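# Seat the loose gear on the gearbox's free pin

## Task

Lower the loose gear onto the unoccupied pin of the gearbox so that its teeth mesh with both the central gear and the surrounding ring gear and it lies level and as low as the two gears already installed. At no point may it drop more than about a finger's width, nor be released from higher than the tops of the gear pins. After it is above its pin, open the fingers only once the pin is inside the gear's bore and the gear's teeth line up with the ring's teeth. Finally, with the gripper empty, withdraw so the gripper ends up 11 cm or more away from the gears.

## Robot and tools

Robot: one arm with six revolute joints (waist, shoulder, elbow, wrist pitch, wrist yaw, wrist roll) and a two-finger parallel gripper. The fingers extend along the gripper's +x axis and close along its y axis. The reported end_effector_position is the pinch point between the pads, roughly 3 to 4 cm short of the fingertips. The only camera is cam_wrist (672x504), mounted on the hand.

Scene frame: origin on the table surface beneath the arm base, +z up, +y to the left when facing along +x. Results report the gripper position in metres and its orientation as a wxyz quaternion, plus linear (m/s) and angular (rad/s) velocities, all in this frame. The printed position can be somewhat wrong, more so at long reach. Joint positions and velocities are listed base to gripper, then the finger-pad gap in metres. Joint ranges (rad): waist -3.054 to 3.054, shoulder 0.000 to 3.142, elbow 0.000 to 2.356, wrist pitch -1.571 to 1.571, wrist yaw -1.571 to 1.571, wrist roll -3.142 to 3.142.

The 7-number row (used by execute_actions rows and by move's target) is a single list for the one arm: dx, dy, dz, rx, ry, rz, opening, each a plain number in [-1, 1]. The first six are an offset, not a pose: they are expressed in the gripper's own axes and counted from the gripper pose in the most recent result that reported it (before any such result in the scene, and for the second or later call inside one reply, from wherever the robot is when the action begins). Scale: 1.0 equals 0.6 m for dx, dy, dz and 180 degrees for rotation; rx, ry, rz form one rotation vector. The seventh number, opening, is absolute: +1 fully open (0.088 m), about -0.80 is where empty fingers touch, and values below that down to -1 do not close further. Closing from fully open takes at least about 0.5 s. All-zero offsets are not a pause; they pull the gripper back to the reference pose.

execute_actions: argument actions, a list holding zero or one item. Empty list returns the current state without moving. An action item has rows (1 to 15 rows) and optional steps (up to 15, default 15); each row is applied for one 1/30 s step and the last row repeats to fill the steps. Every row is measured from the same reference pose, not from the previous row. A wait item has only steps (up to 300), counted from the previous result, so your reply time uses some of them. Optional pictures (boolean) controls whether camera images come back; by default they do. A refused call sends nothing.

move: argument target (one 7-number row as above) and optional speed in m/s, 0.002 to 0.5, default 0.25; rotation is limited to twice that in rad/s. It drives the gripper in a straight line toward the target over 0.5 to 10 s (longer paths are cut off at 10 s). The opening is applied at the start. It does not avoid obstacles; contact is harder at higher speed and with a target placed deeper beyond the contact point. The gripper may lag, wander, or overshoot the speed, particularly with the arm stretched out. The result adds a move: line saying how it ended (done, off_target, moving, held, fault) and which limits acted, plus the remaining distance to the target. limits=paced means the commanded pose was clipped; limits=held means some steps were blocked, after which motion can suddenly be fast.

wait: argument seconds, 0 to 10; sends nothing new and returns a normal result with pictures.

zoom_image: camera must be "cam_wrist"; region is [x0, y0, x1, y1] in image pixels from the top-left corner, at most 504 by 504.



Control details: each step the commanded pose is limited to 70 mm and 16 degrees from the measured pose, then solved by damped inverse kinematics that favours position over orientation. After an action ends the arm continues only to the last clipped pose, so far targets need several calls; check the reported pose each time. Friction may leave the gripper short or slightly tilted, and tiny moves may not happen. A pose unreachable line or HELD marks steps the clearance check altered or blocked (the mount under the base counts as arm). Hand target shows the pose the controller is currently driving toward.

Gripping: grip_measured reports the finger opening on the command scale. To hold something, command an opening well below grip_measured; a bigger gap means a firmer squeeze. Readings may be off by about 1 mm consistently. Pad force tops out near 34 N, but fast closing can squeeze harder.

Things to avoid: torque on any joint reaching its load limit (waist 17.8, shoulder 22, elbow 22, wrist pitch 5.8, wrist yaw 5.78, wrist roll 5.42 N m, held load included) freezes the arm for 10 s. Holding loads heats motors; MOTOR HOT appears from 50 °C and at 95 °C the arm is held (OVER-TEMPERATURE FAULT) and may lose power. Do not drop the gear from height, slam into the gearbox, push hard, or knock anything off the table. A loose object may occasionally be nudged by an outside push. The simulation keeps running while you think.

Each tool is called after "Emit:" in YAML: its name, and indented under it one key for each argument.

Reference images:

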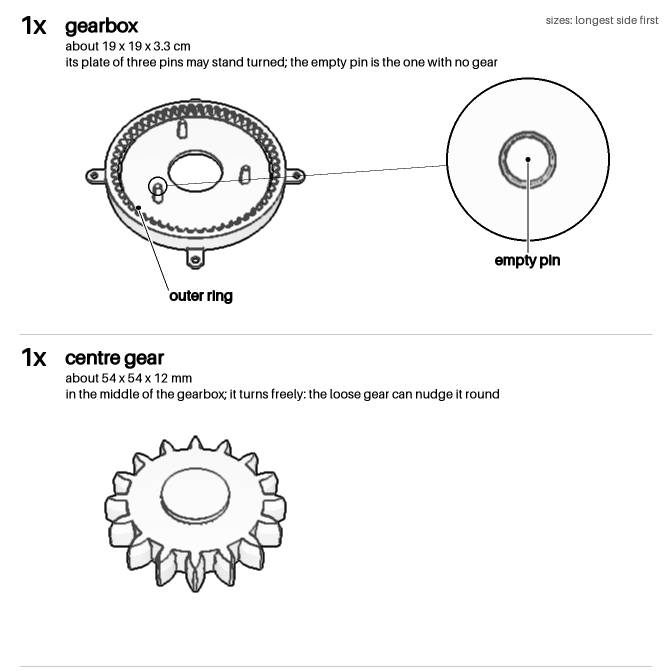

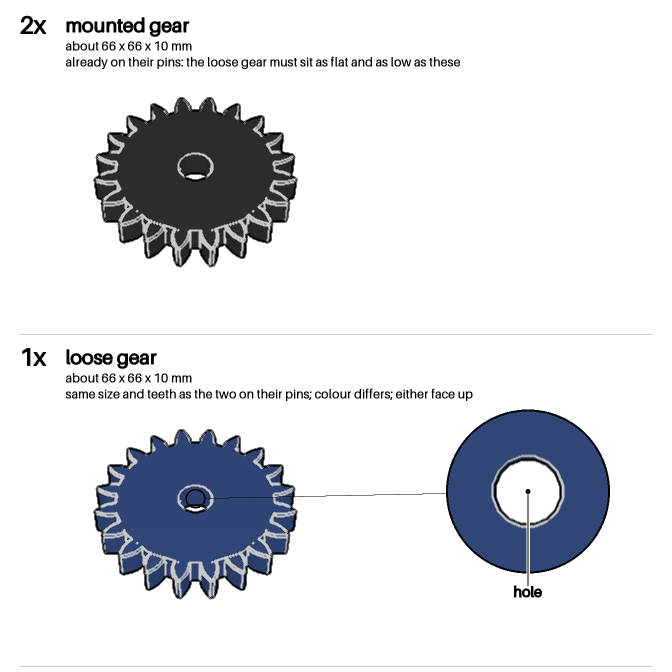

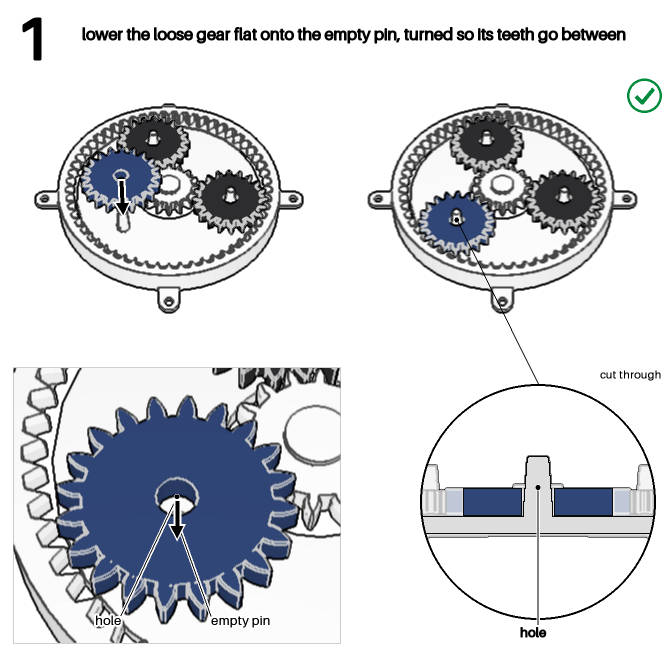

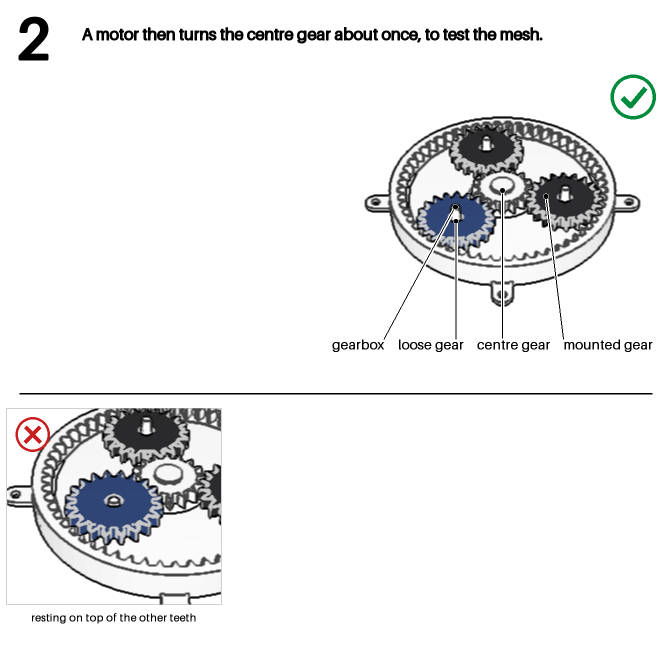

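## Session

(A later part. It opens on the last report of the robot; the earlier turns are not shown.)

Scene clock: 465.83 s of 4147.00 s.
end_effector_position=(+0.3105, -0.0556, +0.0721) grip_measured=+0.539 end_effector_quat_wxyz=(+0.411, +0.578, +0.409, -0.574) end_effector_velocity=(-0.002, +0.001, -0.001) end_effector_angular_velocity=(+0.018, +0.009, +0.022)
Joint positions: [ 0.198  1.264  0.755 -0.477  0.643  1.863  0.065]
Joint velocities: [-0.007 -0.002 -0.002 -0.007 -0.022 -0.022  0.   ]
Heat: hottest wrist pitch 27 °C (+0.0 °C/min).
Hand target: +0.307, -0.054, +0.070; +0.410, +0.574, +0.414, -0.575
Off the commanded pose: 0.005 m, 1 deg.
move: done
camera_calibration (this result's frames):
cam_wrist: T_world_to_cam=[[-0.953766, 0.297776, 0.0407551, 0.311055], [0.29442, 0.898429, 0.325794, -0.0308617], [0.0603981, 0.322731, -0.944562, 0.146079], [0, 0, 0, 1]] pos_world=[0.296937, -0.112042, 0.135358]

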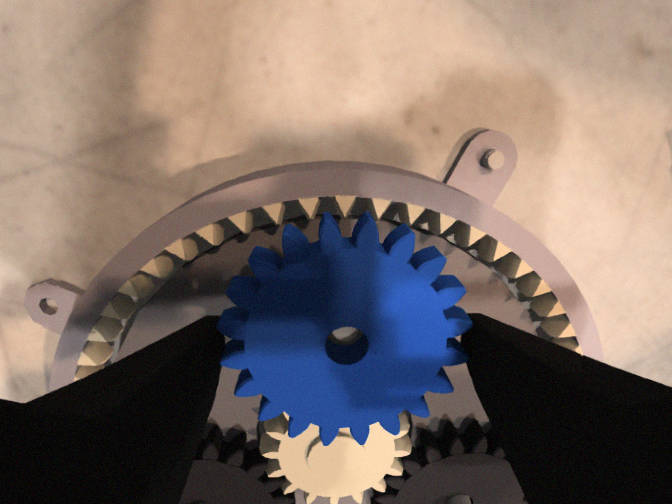

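Emit:
move:
  target: [0.0093, -0.008, -0.0014, -0.003, -0.0013, -0.005, 0.3]
  speed: 0.008

Emit:
zoom_image:
  camera: "cam_wrist"
  region: [315, 315, 379, 379]

Scene clock: 490.83 s of 4147.00 s.
end_effector_position=(+0.3105, -0.0552, +0.0704) grip_measured=+0.539 end_effector_quat_wxyz=(+0.411, +0.578, +0.408, -0.575) end_effector_velocity=(-0.003, +0.001, -0.001) end_effector_angular_velocity=(+0.006, +0.011, -0.002)
Joint positions: [ 0.195  1.27   0.752 -0.468  0.642  1.861  0.065]
Joint velocities: [-0.002  0.002 -0.002 -0.007 -0.007  0.007 -0.   ]
Heat: hottest wrist pitch 27 °C (+0.0 °C/min).
Hand target: +0.306, -0.053, +0.067; +0.410, +0.572, +0.415, -0.577
Off the commanded pose: 0.006 m, 1 deg.
move: done
camera_calibration (this result's frames):
cam_wrist: T_world_to_cam=[[-0.953409, 0.298925, 0.0406834, 0.310972], [0.295523, 0.89831, 0.325124, -0.0309893], [0.0606413, 0.321999, -0.944796, 0.144265], [0, 0, 0, 1]] pos_world=[0.296893, -0.111572, 0.133725]

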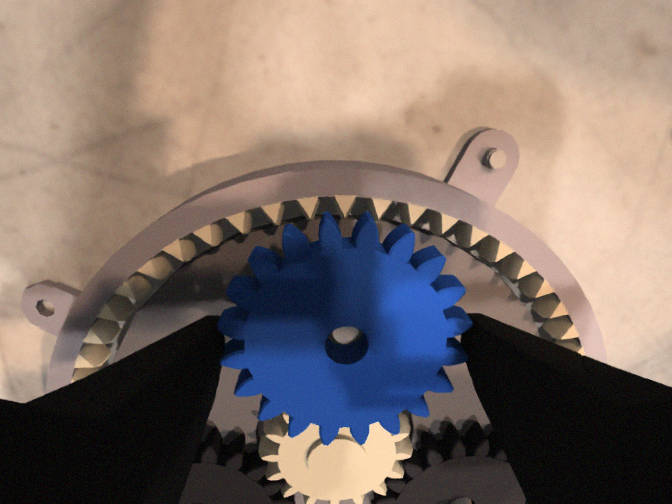

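Region (315, 315, 379, 379) of cam_wrist's 672x504 image, scaled by 7.875, with more detail than that image has.

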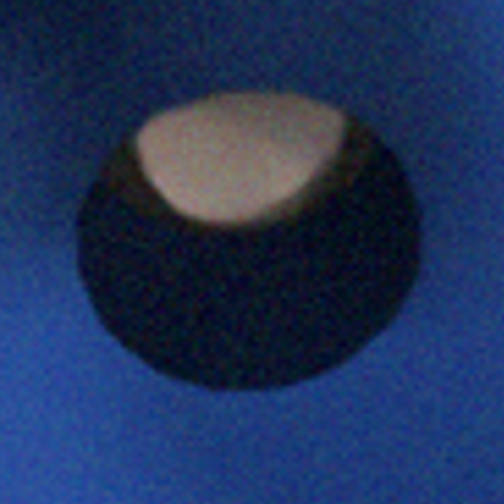

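Emit:
move:
  target: [0.0148, -0.0075, -0.0008, -0.0032, -0.0008, -0.0068, 0.3]
  speed: 0.01

Emit:
zoom_image:
  camera: "cam_wrist"
  region: [250, 180, 450, 380]

Scene clock: 503.33 s of 4147.00 s.
end_effector_position=(+0.3105, -0.0554, +0.0655) grip_measured=+0.539 end_effector_quat_wxyz=(+0.409, +0.577, +0.410, -0.576) end_effector_velocity=(-0.002, +0.000, -0.000) end_effector_angular_velocity=(+0.006, +0.007, +0.010)
Joint positions: [ 0.18   1.285  0.751 -0.449  0.633  1.851  0.065]
Joint velocities: [-0.002 -0.002 -0.002 -0.007 -0.007 -0.007 -0.   ]
Heat: hottest wrist pitch 27 °C (+0.0 °C/min).
Hand target: +0.306, -0.053, +0.062; +0.408, +0.571, +0.417, -0.578
Off the commanded pose: 0.006 m, 1 deg.
move: done
camera_calibration (this result's frames):
cam_wrist: T_world_to_cam=[[-0.953069, 0.299217, 0.0461353, 0.310808], [0.297572, 0.897747, 0.32481, -0.029859], [0.0557709, 0.323295, -0.944653, 0.141248], [0, 0, 0, 1]] pos_world=[0.297229, -0.111858, 0.12879]

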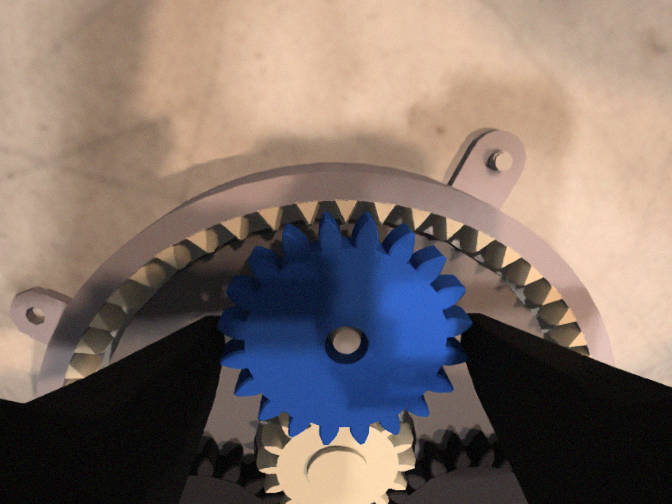

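Region (250, 180, 450, 380) of cam_wrist's 672x504 image, scaled by 2.520, with more detail than that image has.

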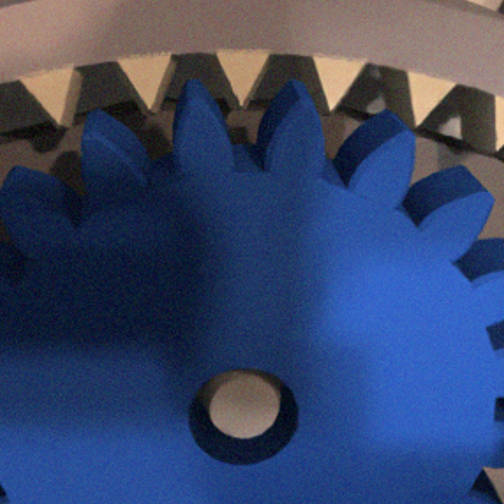

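Emit:
move:
  target: [0.0167, -0.0076, -0.0011, -0.0032, -0.0008, -0.005, 0.3]
  speed: 0.008

Emit:
zoom_image:
  camera: "cam_wrist"
  region: [200, 190, 500, 490]

Scene clock: 514.00 s of 4147.00 s.
end_effector_position=(+0.3114, -0.0557, +0.0597) grip_measured=+0.539 end_effector_quat_wxyz=(+0.409, +0.578, +0.409, -0.576) end_effector_velocity=(-0.000, -0.000, -0.002) end_effector_angular_velocity=(+0.003, +0.001, +0.001)
Joint positions: [ 0.165  1.301  0.746 -0.417  0.625  1.835  0.065]
Joint velocities: [-0.007  0.002 -0.002  0.007 -0.007 -0.007 -0.   ]
Heat: hottest wrist pitch 27 °C (+0.0 °C/min).
Hand target: +0.306, -0.053, +0.056; +0.408, +0.571, +0.417, -0.578
Off the commanded pose: 0.007 m, 1 deg.
move: done
camera_calibration (this result's frames):
cam_wrist: T_world_to_cam=[[-0.952751, 0.300524, 0.0441636, 0.312127], [0.298192, 0.897684, 0.324415, -0.0281998], [0.0578495, 0.322256, -0.944883, 0.135151], [0, 0, 0, 1]] pos_world=[0.29797, -0.11204, 0.123065]

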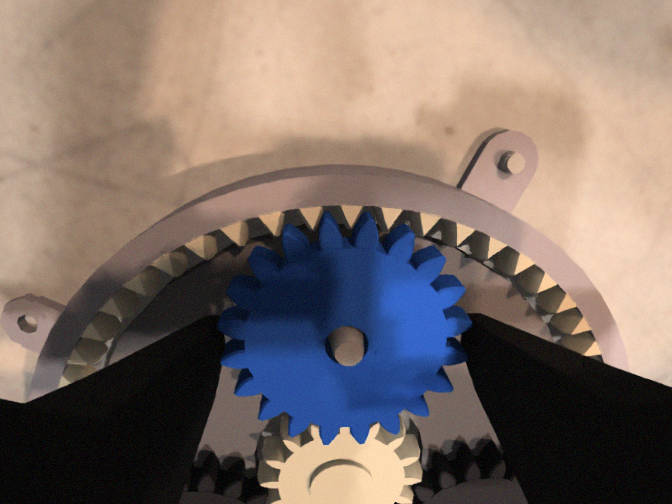

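Region (200, 190, 500, 490) of cam_wrist's 672x504 image, scaled by 1.680, with more detail than that image has.

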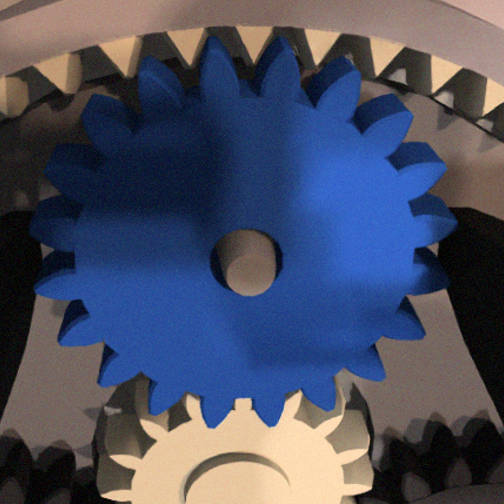

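Emit:
move:
  target: [0.0153, -0.0108, -0.001, -0.0035, -0.0008, -0.0055, 0.3]
  speed: 0.008

Emit:
zoom_image:
  camera: "cam_wrist"
  region: [200, 190, 500, 490]

Scene clock: 523.87 s of 4147.00 s.
end_effector_position=(+0.3112, -0.0552, +0.0560) grip_measured=+0.540 end_effector_quat_wxyz=(+0.409, +0.579, +0.409, -0.574) end_effector_velocity=(+0.002, +0.001, -0.002) end_effector_angular_velocity=(-0.007, -0.018, -0.019)
Joint positions: [ 0.156  1.308  0.738 -0.392  0.617  1.824  0.065]
Joint velocities: [ 0.002  0.002 -0.012  0.037  0.007  0.007 -0.001]
Heat: hottest wrist pitch 27 °C (+0.0 °C/min).
Hand target: +0.306, -0.053, +0.051; +0.408, +0.571, +0.416, -0.578
Off the commanded pose: 0.008 m, 1 deg.
move: done
camera_calibration (this result's frames):
cam_wrist: T_world_to_cam=[[-0.95264, 0.301213, 0.0418162, 0.312024], [0.297843, 0.896416, 0.32822, -0.0275451], [0.0613795, 0.32513, -0.943675, 0.13052], [0, 0, 0, 1]] pos_world=[0.297439, -0.11173, 0.119161]

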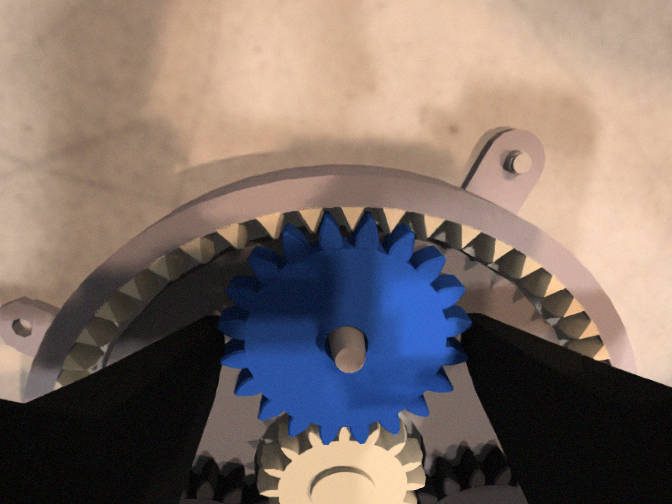

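Region (200, 190, 500, 490) of cam_wrist's 672x504 image, scaled by 1.680, with more detail than that image has.

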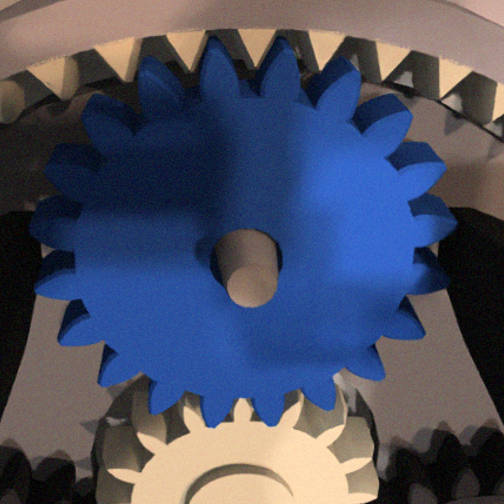

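Emit:
execute_actions:
  actions: []

Emit:
zoom_image:
  camera: "cam_wrist"
  region: [270, 195, 430, 275]

Scene clock: 528.43 s of 4147.00 s.
end_effector_position=(+0.3110, -0.0551, +0.0559) grip_measured=+0.540 end_effector_quat_wxyz=(+0.409, +0.579, +0.409, -0.574) end_effector_velocity=(+0.002, +0.001, -0.001) end_effector_angular_velocity=(+0.005, -0.013, -0.004)
Joint positions: [ 0.156  1.308  0.737 -0.391  0.617  1.823  0.065]
Joint velocities: [-0.002 -0.002 -0.007  0.022 -0.007 -0.007  0.   ]
Heat: hottest wrist pitch 27 °C (+0.0 °C/min).
Hand target: +0.305, -0.053, +0.051; +0.408, +0.571, +0.417, -0.578
Off the commanded pose: 0.008 m, 1 deg.
Steps of this call (steps 1 to 137: nothing new was sent). Readings (end_effector_position):
1: (+0.3109, -0.0551, +0.0560)
2: (+0.3109, -0.0551, +0.0560)
4: (+0.3110, -0.0552, +0.0560)
8: (+0.3110, -0.0552, +0.0560)
137: the state above
camera_calibration (this result's frames):
cam_wrist: T_world_to_cam=[[-0.952869, 0.300486, 0.0418121, 0.311902], [0.297158, 0.896644, 0.328217, -0.0273433], [0.0611342, 0.325173, -0.943676, 0.130406], [0, 0, 0, 1]] pos_world=[0.297355, -0.11161, 0.118994]

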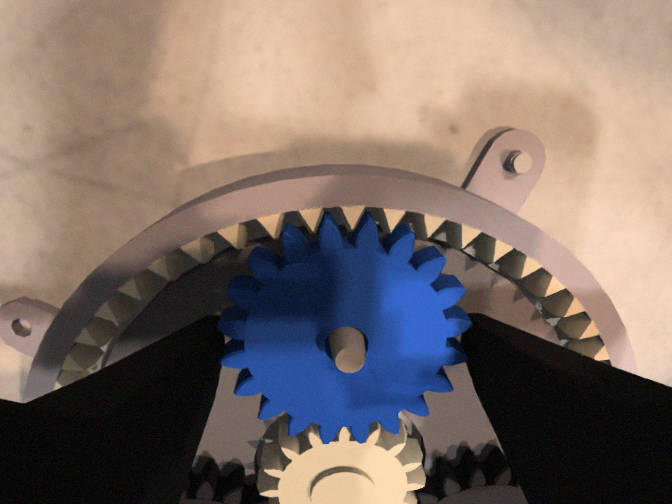

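Region (270, 195, 430, 275) of cam_wrist's 672x504 image, scaled by 3.150, with more detail than that image has.

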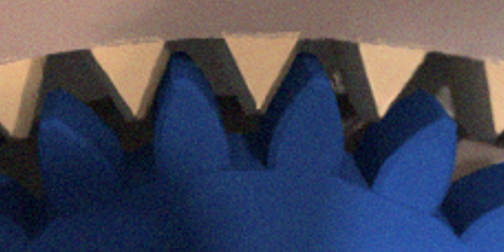

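Emit:
move:
  target: [0.009, -0.0124, -0.0003, -0.0036, -0.0021, -0.0064, 0.3]
  speed: 0.008

Emit:
zoom_image:
  camera: "cam_wrist"
  region: [200, 190, 500, 490]

Scene clock: 540.80 s of 4147.00 s.
end_effector_position=(+0.3110, -0.0549, +0.0554) grip_measured=+0.540 end_effector_quat_wxyz=(+0.409, +0.580, +0.408, -0.575) end_effector_velocity=(+0.001, +0.000, -0.000) end_effector_angular_velocity=(+0.006, -0.005, -0.013)
Joint positions: [ 0.156  1.309  0.735 -0.386  0.618  1.825  0.065]
Joint velocities: [-0.002 -0.002 -0.002  0.007 -0.007  0.007 -0.   ]
Heat: hottest wrist pitch 27 °C (+0.0 °C/min).
Hand target: +0.304, -0.053, +0.051; +0.408, +0.571, +0.417, -0.578
Off the commanded pose: 0.009 m, 2 deg.
move: off_target
camera_calibration (this result's frames):
cam_wrist: T_world_to_cam=[[-0.952186, 0.302842, 0.0403595, 0.311842], [0.298956, 0.896326, 0.327453, -0.0278576], [0.0629913, 0.323862, -0.944005, 0.129299], [0, 0, 0, 1]] pos_world=[0.297115, -0.111344, 0.118595]

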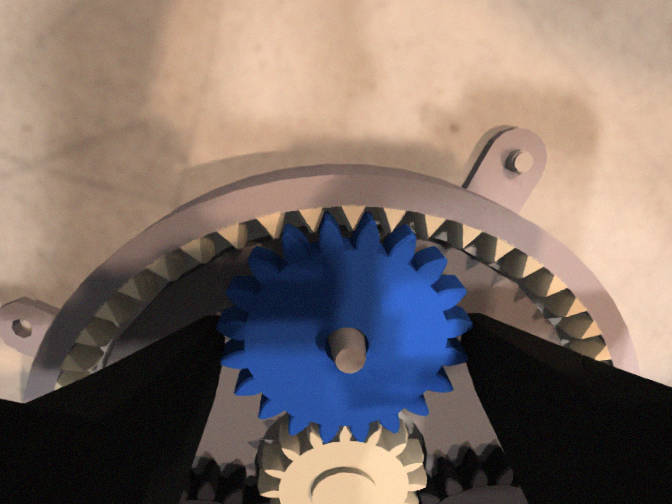

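Region (200, 190, 500, 490) of cam_wrist's 672x504 image, scaled by 1.680, with more detail than that image has.

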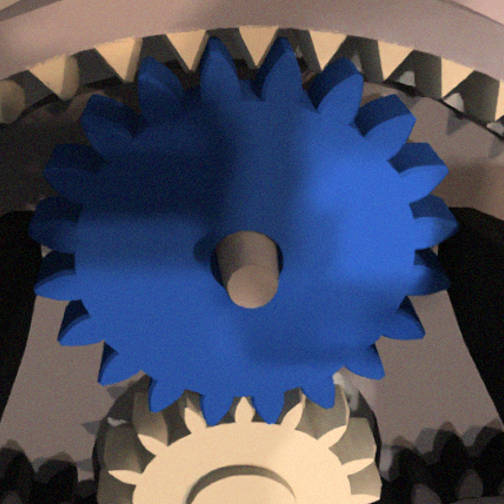

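Emit:
move:
  target: [0.006, -0.011, -0.0003, 0.006, -0.0021, -0.0068, 0.3]
  speed: 0.008

Emit:
zoom_image:
  camera: "cam_wrist"
  region: [200, 190, 500, 490]

Scene clock: 552.03 s of 4147.00 s.
end_effector_position=(+0.3099, -0.0545, +0.0549) grip_measured=+0.540 end_effector_quat_wxyz=(+0.402, +0.584, +0.400, -0.581) end_effector_velocity=(-0.006, -0.000, +0.001) end_effector_angular_velocity=(-0.005, +0.017, +0.007)
Joint positions: [ 0.156  1.311  0.732 -0.386  0.62   1.853  0.065]
Joint velocities: [ 0.002 -0.007 -0.007 -0.022  0.007  0.007 -0.001]
Heat: hottest wrist pitch 27 °C (+0.0 °C/min).
Hand target: +0.305, -0.052, +0.052; +0.399, +0.577, +0.407, -0.584
Off the commanded pose: 0.006 m, 1 deg.
move: done
camera_calibration (this result's frames):
cam_wrist: T_world_to_cam=[[-0.944029, 0.327091, 0.0426778, 0.309344], [0.322685, 0.888876, 0.325228, -0.0353478], [0.0684441, 0.320796, -0.944672, 0.126928], [0, 0, 0, 1]] pos_world=[0.294748, -0.110482, 0.118199]

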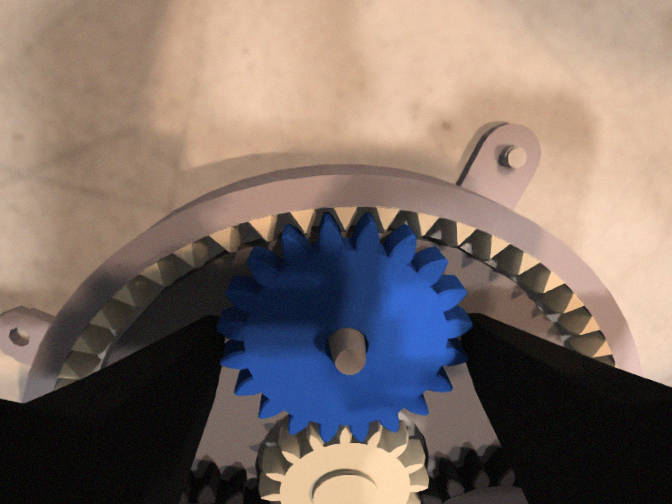

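Region (200, 190, 500, 490) of cam_wrist's 672x504 image, scaled by 1.680, with more detail than that image has.

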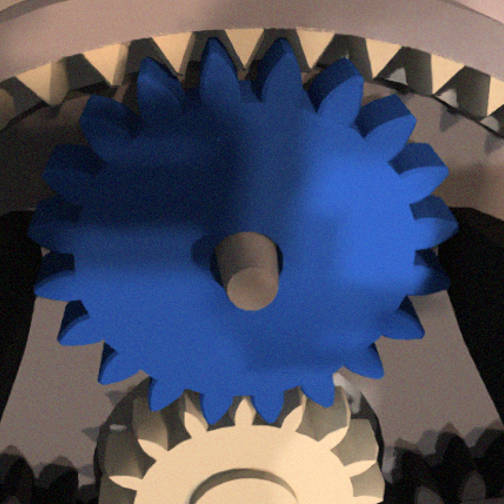

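Emit:
move:
  target: [0.015, -0.008, -0.0005, -0.003, -0.0015, -0.006, 0.3]
  speed: 0.008

Emit:
zoom_image:
  camera: "cam_wrist"
  region: [200, 190, 500, 490]

Scene clock: 558.27 s of 4147.00 s.
end_effector_position=(+0.3116, -0.0551, +0.0527) grip_measured=+0.540 end_effector_quat_wxyz=(+0.403, +0.585, +0.399, -0.580) end_effector_velocity=(-0.002, -0.000, +0.000) end_effector_angular_velocity=(-0.006, +0.005, +0.013)
Joint positions: [ 0.149  1.317  0.732 -0.369  0.616  1.843  0.065]
Joint velocities: [ 0.002 -0.002 -0.002 -0.007  0.007 -0.007 -0.   ]
Heat: hottest wrist pitch 27 °C (+0.0 °C/min).
Hand target: +0.305, -0.053, +0.046; +0.400, +0.577, +0.408, -0.584
Off the commanded pose: 0.009 m, 2 deg.
move: off_target
camera_calibration (this result's frames):
cam_wrist: T_world_to_cam=[[-0.9439, 0.328076, 0.0376702, 0.311516], [0.321927, 0.888734, 0.326365, -0.0345325], [0.0735937, 0.320183, -0.944493, 0.123303], [0, 0, 0, 1]] pos_world=[0.296083, -0.11099, 0.115994]

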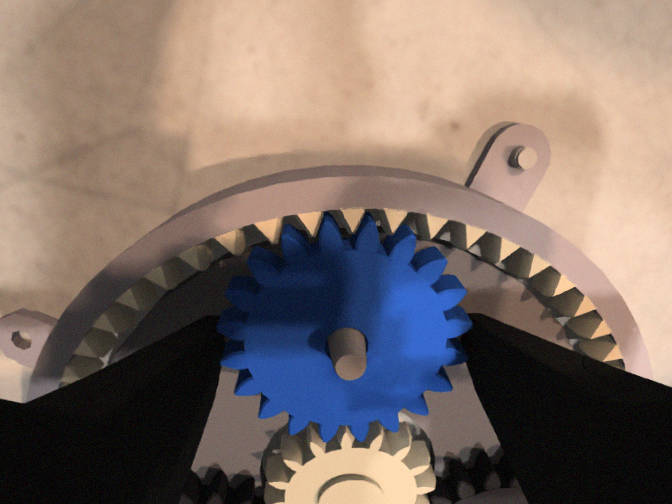

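Region (200, 190, 500, 490) of cam_wrist's 672x504 image, scaled by 1.680, with more detail than that image has.

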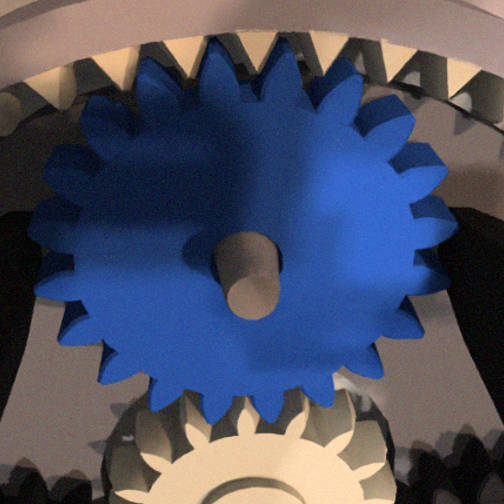

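Emit:
move:
  target: [0.013, -0.014, -0.0005, -0.003, -0.0015, -0.009, 0.3]
  speed: 0.008

Emit:
zoom_image:
  camera: "cam_wrist"
  region: [200, 190, 500, 490]

Scene clock: 569.40 s of 4147.00 s.
end_effector_position=(+0.3114, -0.0551, +0.0518) grip_measured=+0.540 end_effector_quat_wxyz=(+0.402, +0.585, +0.399, -0.580) end_effector_velocity=(-0.000, +0.001, -0.001) end_effector_angular_velocity=(+0.006, -0.001, +0.019)
Joint positions: [ 0.148  1.32   0.731 -0.365  0.616  1.843  0.065]
Joint velocities: [-0.002  0.002 -0.002  0.007 -0.007 -0.022 -0.   ]
Heat: hottest wrist pitch 27 °C (+0.0 °C/min).
Hand target: +0.304, -0.052, +0.045; +0.398, +0.576, +0.409, -0.585
Off the commanded pose: 0.011 m, 2 deg.
move: off_target
camera_calibration (this result's frames):
cam_wrist: T_world_to_cam=[[-0.943509, 0.329153, 0.0380709, 0.311288], [0.32313, 0.888588, 0.325573, -0.0345292], [0.0733339, 0.319483, -0.94475, 0.12251], [0, 0, 0, 1]] pos_world=[0.295876, -0.110919, 0.115132]

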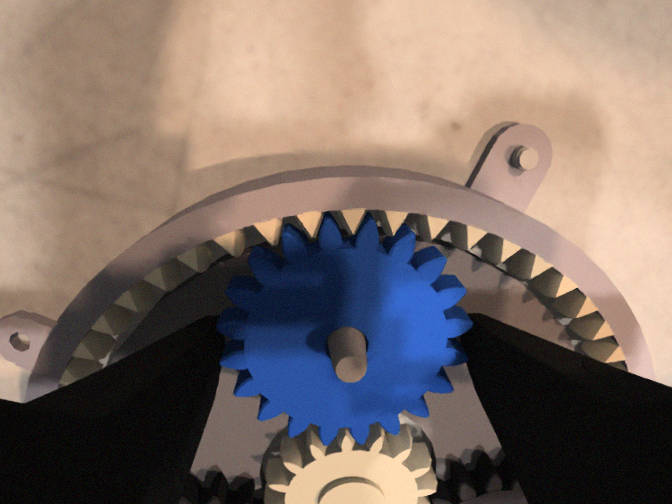

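Region (200, 190, 500, 490) of cam_wrist's 672x504 image, scaled by 1.680, with more detail than that image has.

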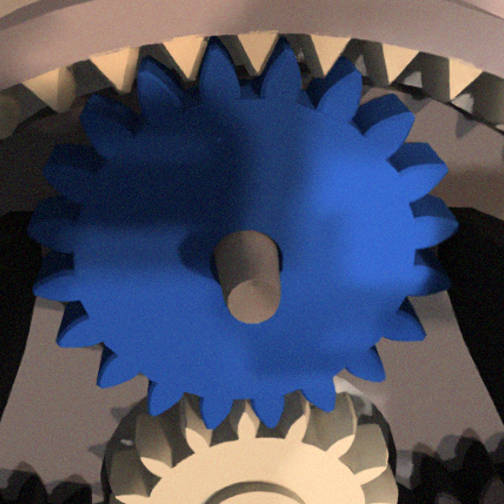

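Emit:
zoom_image:
  camera: "cam_wrist"
  region: [305, 310, 389, 394]

Emit:
zoom_image:
  camera: "cam_wrist"
  region: [250, 195, 450, 275]

Emit:
zoom_image:
  camera: "cam_wrist"
  region: [260, 400, 440, 480]

Region (305, 310, 389, 394) of cam_wrist's 672x504 image, scaled by 6.000, with more detail than that image has.

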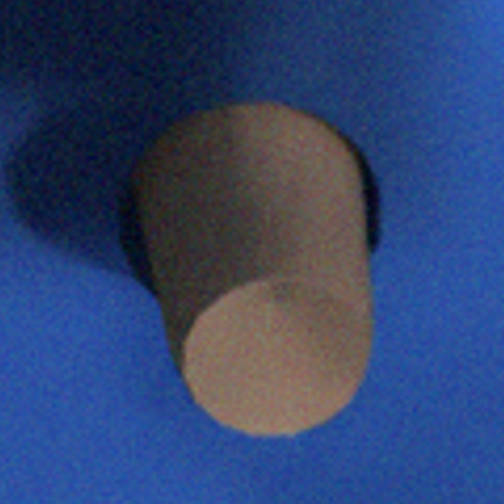

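Region (250, 195, 450, 275) of cam_wrist's 672x504 image, scaled by 2.520, with more detail than that image has; it fills the top 202 rows of this view, and the rest is white.

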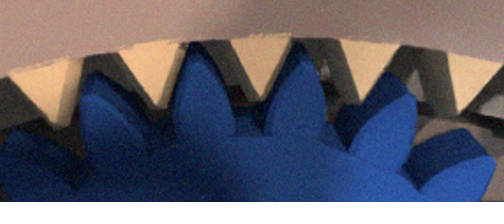

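Region (260, 400, 440, 480) of cam_wrist's 672x504 image, scaled by 2.800, with more detail than that image has.

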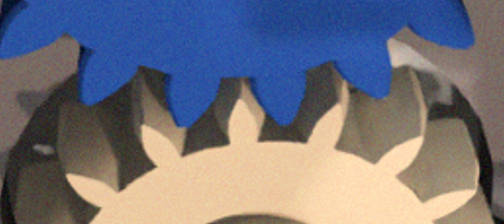

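Emit:
move:
  target: [0.011, -0.012, 0.003, -0.003, -0.0015, -0.008, 0.3]
  speed: 0.01

Scene clock: 610.73 s of 4147.00 s.
end_effector_position=(+0.3113, -0.0544, +0.0506) grip_measured=+0.535 end_effector_quat_wxyz=(+0.402, +0.586, +0.400, -0.579) end_effector_velocity=(-0.003, +0.000, +0.000) end_effector_angular_velocity=(+0.007, +0.014, +0.030)
Joint positions: [ 0.145  1.323  0.729 -0.358  0.611  1.838  0.065]
Joint velocities: [-0.002 -0.002  0.002 -0.022 -0.007 -0.022 -0.   ]
Heat: hottest wrist pitch 27 °C (+0.0 °C/min).
Hand target: +0.304, -0.054, +0.045; +0.399, +0.577, +0.408, -0.585
Off the commanded pose: 0.009 m, 2 deg.
move: off_target
camera_calibration (this result's frames):
cam_wrist: T_world_to_cam=[[-0.944221, 0.326974, 0.0391754, 0.311013], [0.321199, 0.888172, 0.328605, -0.0342296], [0.0726508, 0.322859, -0.943655, 0.121475], [0, 0, 0, 1]] pos_world=[0.295834, -0.110511, 0.113695]

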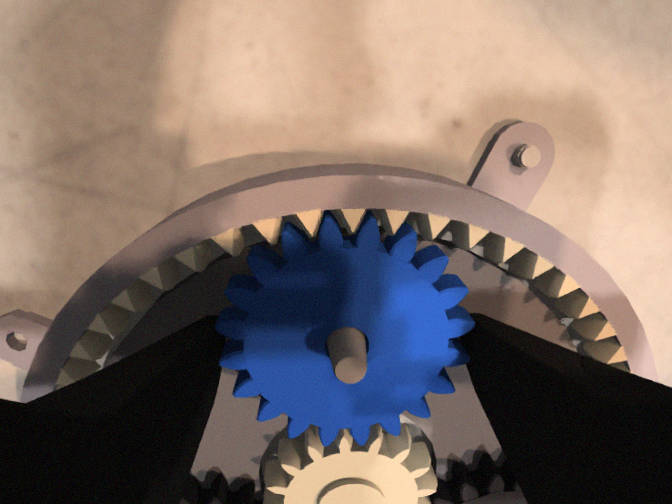

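Emit:
execute_actions:
  actions:
    - {"rows": [[0.004,-0.004,0,0,0,0,0.3],[0.002,-0.002,0,0,0,0,0.3],[0,0,0,0,0,0,0.35],[0,0,0,0,0,0,0.40],[0,0,0,0,0,0,0.45],[0,0,0,0,0,0,0.48],[0,0,0,0,0,0,0.50],[0,0,0,0,0,0,0.52],[0,0,0,0,0,0,0.53],[0,0,0,0,0,0,0.54],[0,0,0,0,0,0,0.55],[0,0,0,0,0,0,0.56],[0,0,0,0,0,0,0.57],[0,0,0,0,0,0,0.58],[0,0,0,0,0,0,0.59]], "steps": 15}

Scene clock: 622.00 s of 4147.00 s.
end_effector_position=(+0.3115, -0.0545, +0.0505) grip_measured=+0.555 end_effector_quat_wxyz=(+0.403, +0.586, +0.400, -0.579) end_effector_velocity=(-0.004, -0.003, +0.001) end_effector_angular_velocity=(-0.019, +0.015, +0.019)
Joint positions: [ 0.145  1.323  0.729 -0.356  0.611  1.836  0.066]
Joint velocities: [ 0.002 -0.007 -0.002 -0.022  0.022 -0.007  0.011]
Heat: hottest wrist pitch 27 °C (+0.0 °C/min).
Hand target: +0.311, -0.054, +0.051; +0.402, +0.586, +0.400, -0.579
Off the commanded pose: 0.000 m, 0 deg.
Steps of this call (steps 1 to 323: nothing new was sent; steps 324 to 338: all 15 steps of this action). Readings (end_effector_position):
324: (+0.3112, -0.0544, +0.0502)
325: (+0.3113, -0.0544, +0.0503)
327: (+0.3115, -0.0544, +0.0504)
331: (+0.3115, -0.0545, +0.0504)
338: the state above
camera_calibration (this result's frames):
cam_wrist: T_world_to_cam=[[-0.944791, 0.325515, 0.0375593, 0.311477], [0.319306, 0.888854, 0.328606, -0.0336319], [0.0735817, 0.322457, -0.94372, 0.121124], [0, 0, 0, 1]] pos_world=[0.296107, -0.110554, 0.11366]

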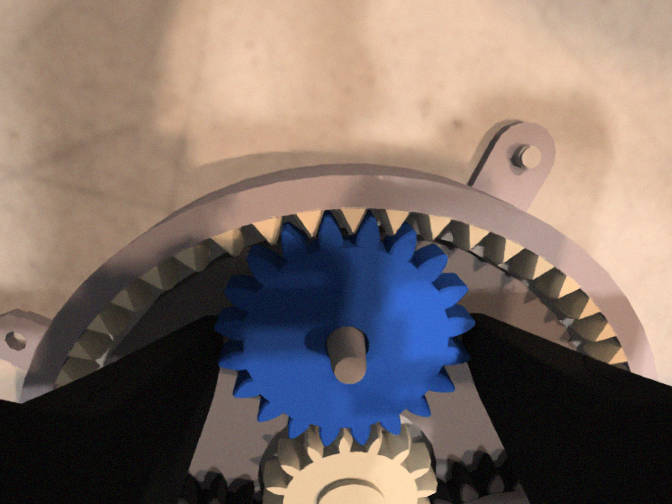

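Emit:
execute_actions:
  actions:
    - {"rows": [[0,0,0,0,0,0,0.62]], "steps": 10}

Emit:
zoom_image:
  camera: "cam_wrist"
  region: [200, 190, 500, 490]

Scene clock: 625.33 s of 4147.00 s.
end_effector_position=(+0.3112, -0.0541, +0.0508) grip_measured=+0.616 end_effector_quat_wxyz=(+0.403, +0.585, +0.401, -0.578) end_effector_velocity=(+0.000, -0.001, +0.001) end_effector_angular_velocity=(-0.006, +0.001, -0.004)
Joint positions: [ 0.146  1.323  0.729 -0.359  0.611  1.836  0.069]
Joint velocities: [ 0.002 -0.002  0.002 -0.007  0.007  0.007  0.   ]
Heat: hottest wrist pitch 27 °C (+0.0 °C/min).
Hand target: +0.312, -0.054, +0.051; +0.403, +0.586, +0.400, -0.579
Off the commanded pose: 0.001 m, 0 deg.
Steps of this call (steps 1 to 90: nothing new was sent; steps 91 to 100: all 10 steps of this action). Readings (end_effector_position):
91: (+0.3113, -0.0543, +0.0507)
92: (+0.3113, -0.0542, +0.0507)
94: (+0.3112, -0.0542, +0.0507)
98: (+0.3112, -0.0541, +0.0508)
100: the state above
camera_calibration (this result's frames):
cam_wrist: T_world_to_cam=[[-0.945387, 0.323623, 0.0388817, 0.31106], [0.317912, 0.889158, 0.329134, -0.0335561], [0.0719436, 0.32352, -0.943482, 0.121833], [0, 0, 0, 1]] pos_world=[0.295975, -0.110245, 0.113897]

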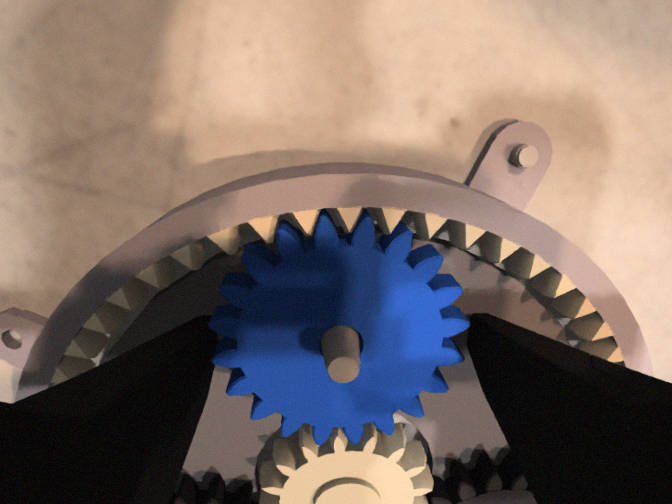

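Region (200, 190, 500, 490) of cam_wrist's 672x504 image, scaled by 1.680, with more detail than that image has.

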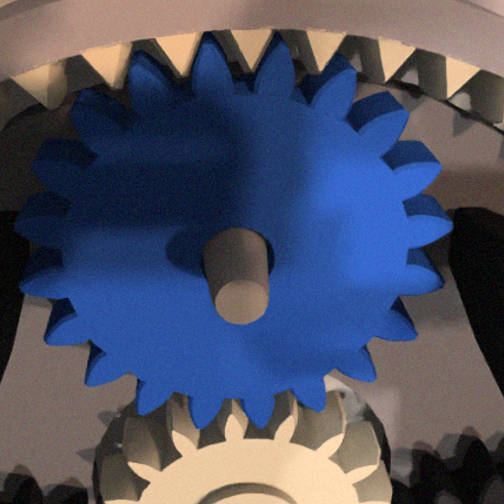

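Emit:
execute_actions:
  actions:
    - {"rows": [[0,0,0,0,0,0,0.65],[0,0,0,0,0,0,0.67],[0,0,0,0,0,0,0.69],[0,0,0,0,0,0,0.71],[0,0,0,0,0,0,0.73]], "steps": 15}

Emit:
zoom_image:
  camera: "cam_wrist"
  region: [180, 190, 490, 500]

Scene clock: 631.27 s of 4147.00 s.
end_effector_position=(+0.3102, -0.0534, +0.0512) grip_measured=+0.725 end_effector_quat_wxyz=(+0.403, +0.583, +0.404, -0.578) end_effector_velocity=(+0.003, -0.003, +0.001) end_effector_angular_velocity=(-0.010, -0.012, -0.004)
Joint positions: [ 0.149  1.322  0.729 -0.365  0.611  1.836  0.075]
Joint velocities: [-0.002 -0.007  0.002  0.007  0.007 -0.007  0.001]
Heat: hottest wrist pitch 27 °C (+0.0 °C/min).
Hand target: +0.311, -0.054, +0.051; +0.403, +0.585, +0.401, -0.578
Off the commanded pose: 0.001 m, 0 deg.
Steps of this call (steps 1 to 163: nothing new was sent; steps 164 to 178: all 15 steps of this action). Readings (end_effector_position):
164: (+0.3113, -0.0541, +0.0509)
165: (+0.3112, -0.0540, +0.0509)
167: (+0.3108, -0.0539, +0.0510)
171: (+0.3102, -0.0535, +0.0511)
178: the state above
camera_calibration (this result's frames):
cam_wrist: T_world_to_cam=[[-0.946916, 0.318557, 0.0432731, 0.309826], [0.314553, 0.890278, 0.329333, -0.0328601], [0.0663863, 0.325463, -0.943222, 0.123854], [0, 0, 0, 1]] pos_world=[0.295493, -0.109753, 0.114237]

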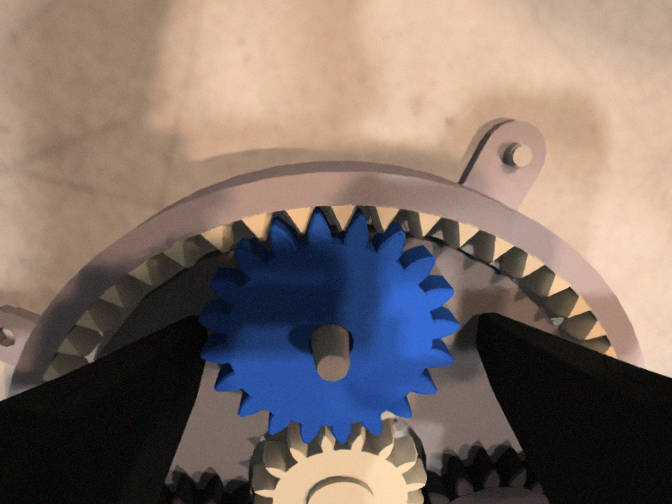

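Region (180, 190, 490, 500) of cam_wrist's 672x504 image, scaled by 1.626, with more detail than that image has.

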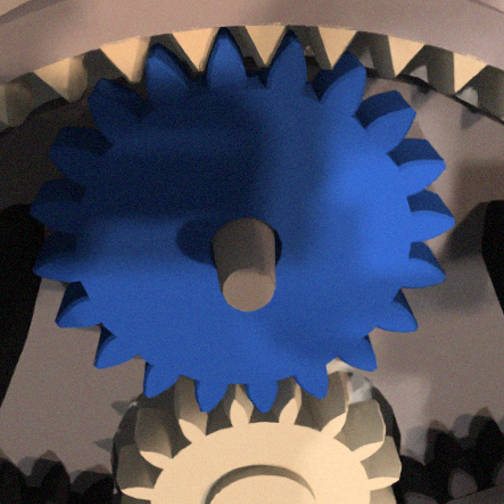

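Emit:
move:
  target: [-0.12, 0, 0, 0, 0, 0, 0.73]
  speed: 0.08

Scene clock: 636.70 s of 4147.00 s.
end_effector_position=(+0.3063, -0.0519, +0.1188) grip_measured=+0.730 end_effector_quat_wxyz=(+0.403, +0.577, +0.411, -0.579) end_effector_velocity=(+0.002, -0.001, +0.003) end_effector_angular_velocity=(-0.003, -0.010, -0.007)
Joint positions: [ 0.347  1.186  0.838 -0.761  0.71   2.051  0.075]
Joint velocities: [ 0.007 -0.007  0.007 -0.007  0.007  0.007  0.   ]
Heat: hottest wrist pitch 27 °C (+0.0 °C/min).
Hand target: +0.310, -0.054, +0.123; +0.403, +0.584, +0.404, -0.578
Off the commanded pose: 0.006 m, 1 deg.
move: done
camera_calibration (this result's frames):
cam_wrist: T_world_to_cam=[[-0.949929, 0.307245, 0.0568777, 0.301455], [0.308448, 0.89295, 0.327872, -0.0530911], [0.0499481, 0.328999, -0.943009, 0.192603], [0, 0, 0, 1]] pos_world=[0.293116, -0.108579, 0.181887]

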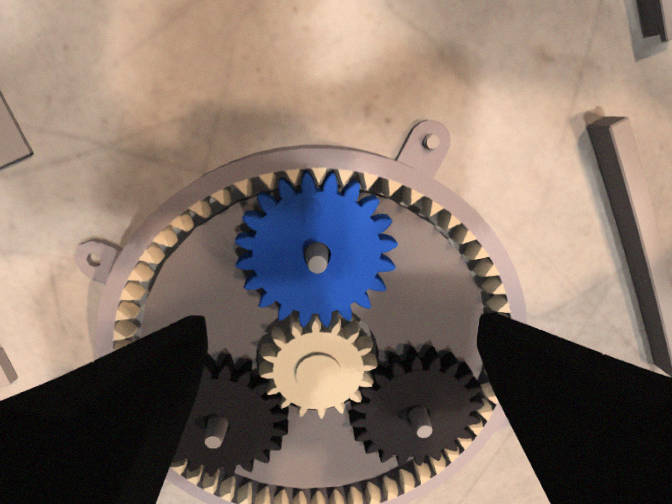

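Emit:
zoom_image:
  camera: "cam_wrist"
  region: [190, 160, 500, 470]

Region (190, 160, 500, 470) of cam_wrist's 672x504 image, scaled by 1.626, with more detail than that image has.

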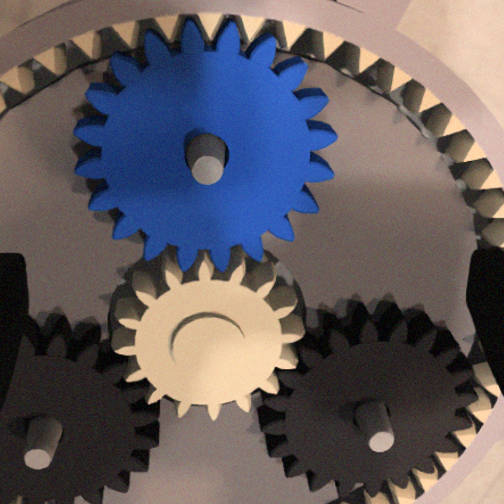

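Emit:
move:
  target: [-0.09, 0, 0.15, 0, 0.1, 0, 1.0]
  speed: 0.2

Scene clock: 652.17 s of 4147.00 s.
end_effector_position=(+0.2738, -0.1336, +0.1675) grip_measured=+1.000 end_effector_quat_wxyz=(+0.332, +0.655, +0.474, -0.486) end_effector_velocity=(-0.003, +0.003, +0.002) end_effector_angular_velocity=(+0.038, +0.002, +0.007)
Joint positions: [-0.217  0.796  0.916 -0.977  0.073  1.513  0.088]
Joint velocities: [-0.027 -0.002  0.002 -0.022 -0.051 -0.022  0.   ]
Heat: hottest elbow 27 °C (+0.0 °C/min).
Hand target: +0.276, -0.137, +0.172; +0.335, +0.660, +0.469, -0.483
Off the commanded pose: 0.006 m, 1 deg.
After step 190, 7.80 s passed at rest.
move: done
camera_calibration (this result's frames):
cam_wrist: T_world_to_cam=[[-0.955667, 0.287979, 0.0613837, 0.291159], [0.266126, 0.755558, 0.598589, -0.0381981], [0.126002, 0.588388, -0.798701, 0.256714], [0, 0, 0, 1]] pos_world=[0.25607, -0.206034, 0.21003]

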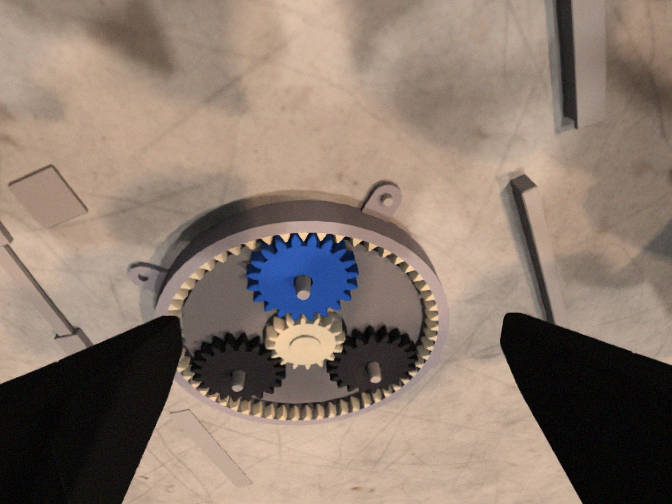

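Emit:
zoom_image:
  camera: "cam_wrist"
  region: [180, 215, 430, 415]

Region (180, 215, 430, 415) of cam_wrist's 672x504 image, scaled by 2.016, with more detail than that image has; it fills the top 403 rows of this view, and the rest is white.

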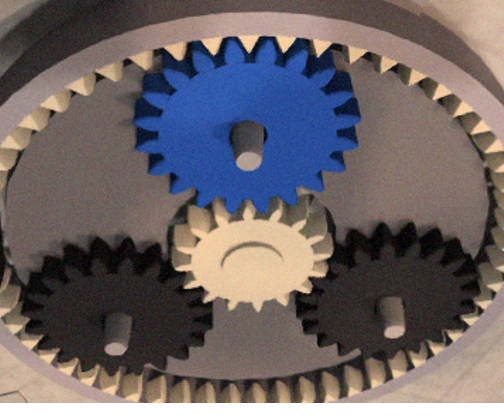

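Emit:
move:
  target: [-0.07, 0, 0.03, 0, 0, 0, 1.0]
  speed: 0.15

Scene clock: 660.80 s of 4147.00 s.
end_effector_position=(+0.2627, -0.1594, +0.1971) grip_measured=+1.000 end_effector_quat_wxyz=(+0.327, +0.650, +0.481, -0.489) end_effector_velocity=(-0.002, -0.002, +0.003) end_effector_angular_velocity=(+0.006, -0.002, +0.017)
Joint positions: [-0.377  0.767  1.043 -1.148 -0.028  1.391  0.088]
Joint velocities: [-0.027 -0.002  0.012 -0.022 -0.022 -0.037  0.   ]
Heat: hottest elbow 28 °C (+1.0 °C/min).
Hand target: +0.265, -0.162, +0.202; +0.332, +0.654, +0.475, -0.486
Off the commanded pose: 0.006 m, 1 deg.
After step 190, 1.43 s passed at rest.
move: done
camera_calibration (this result's frames):
cam_wrist: T_world_to_cam=[[-0.956212, 0.281646, 0.0795829, 0.28168], [0.271807, 0.753742, 0.598325, -0.0351271], [0.108531, 0.593757, -0.797291, 0.302105], [0, 0, 0, 1]] pos_world=[0.246106, -0.232235, 0.239466]

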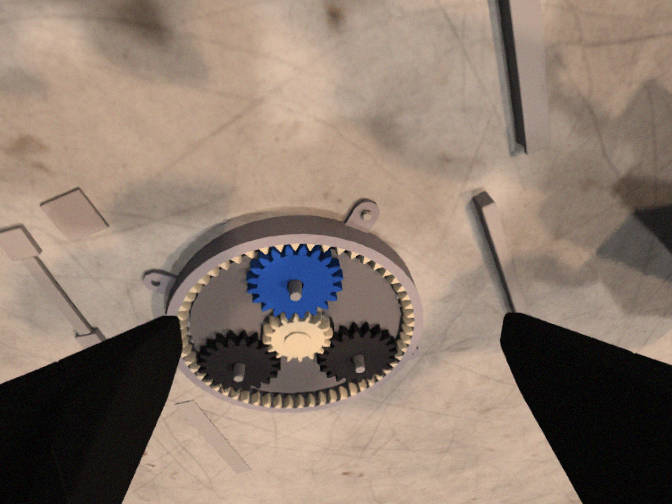

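Emit:
finished_scene:
  scene: 1

The scene is finished: the task was done.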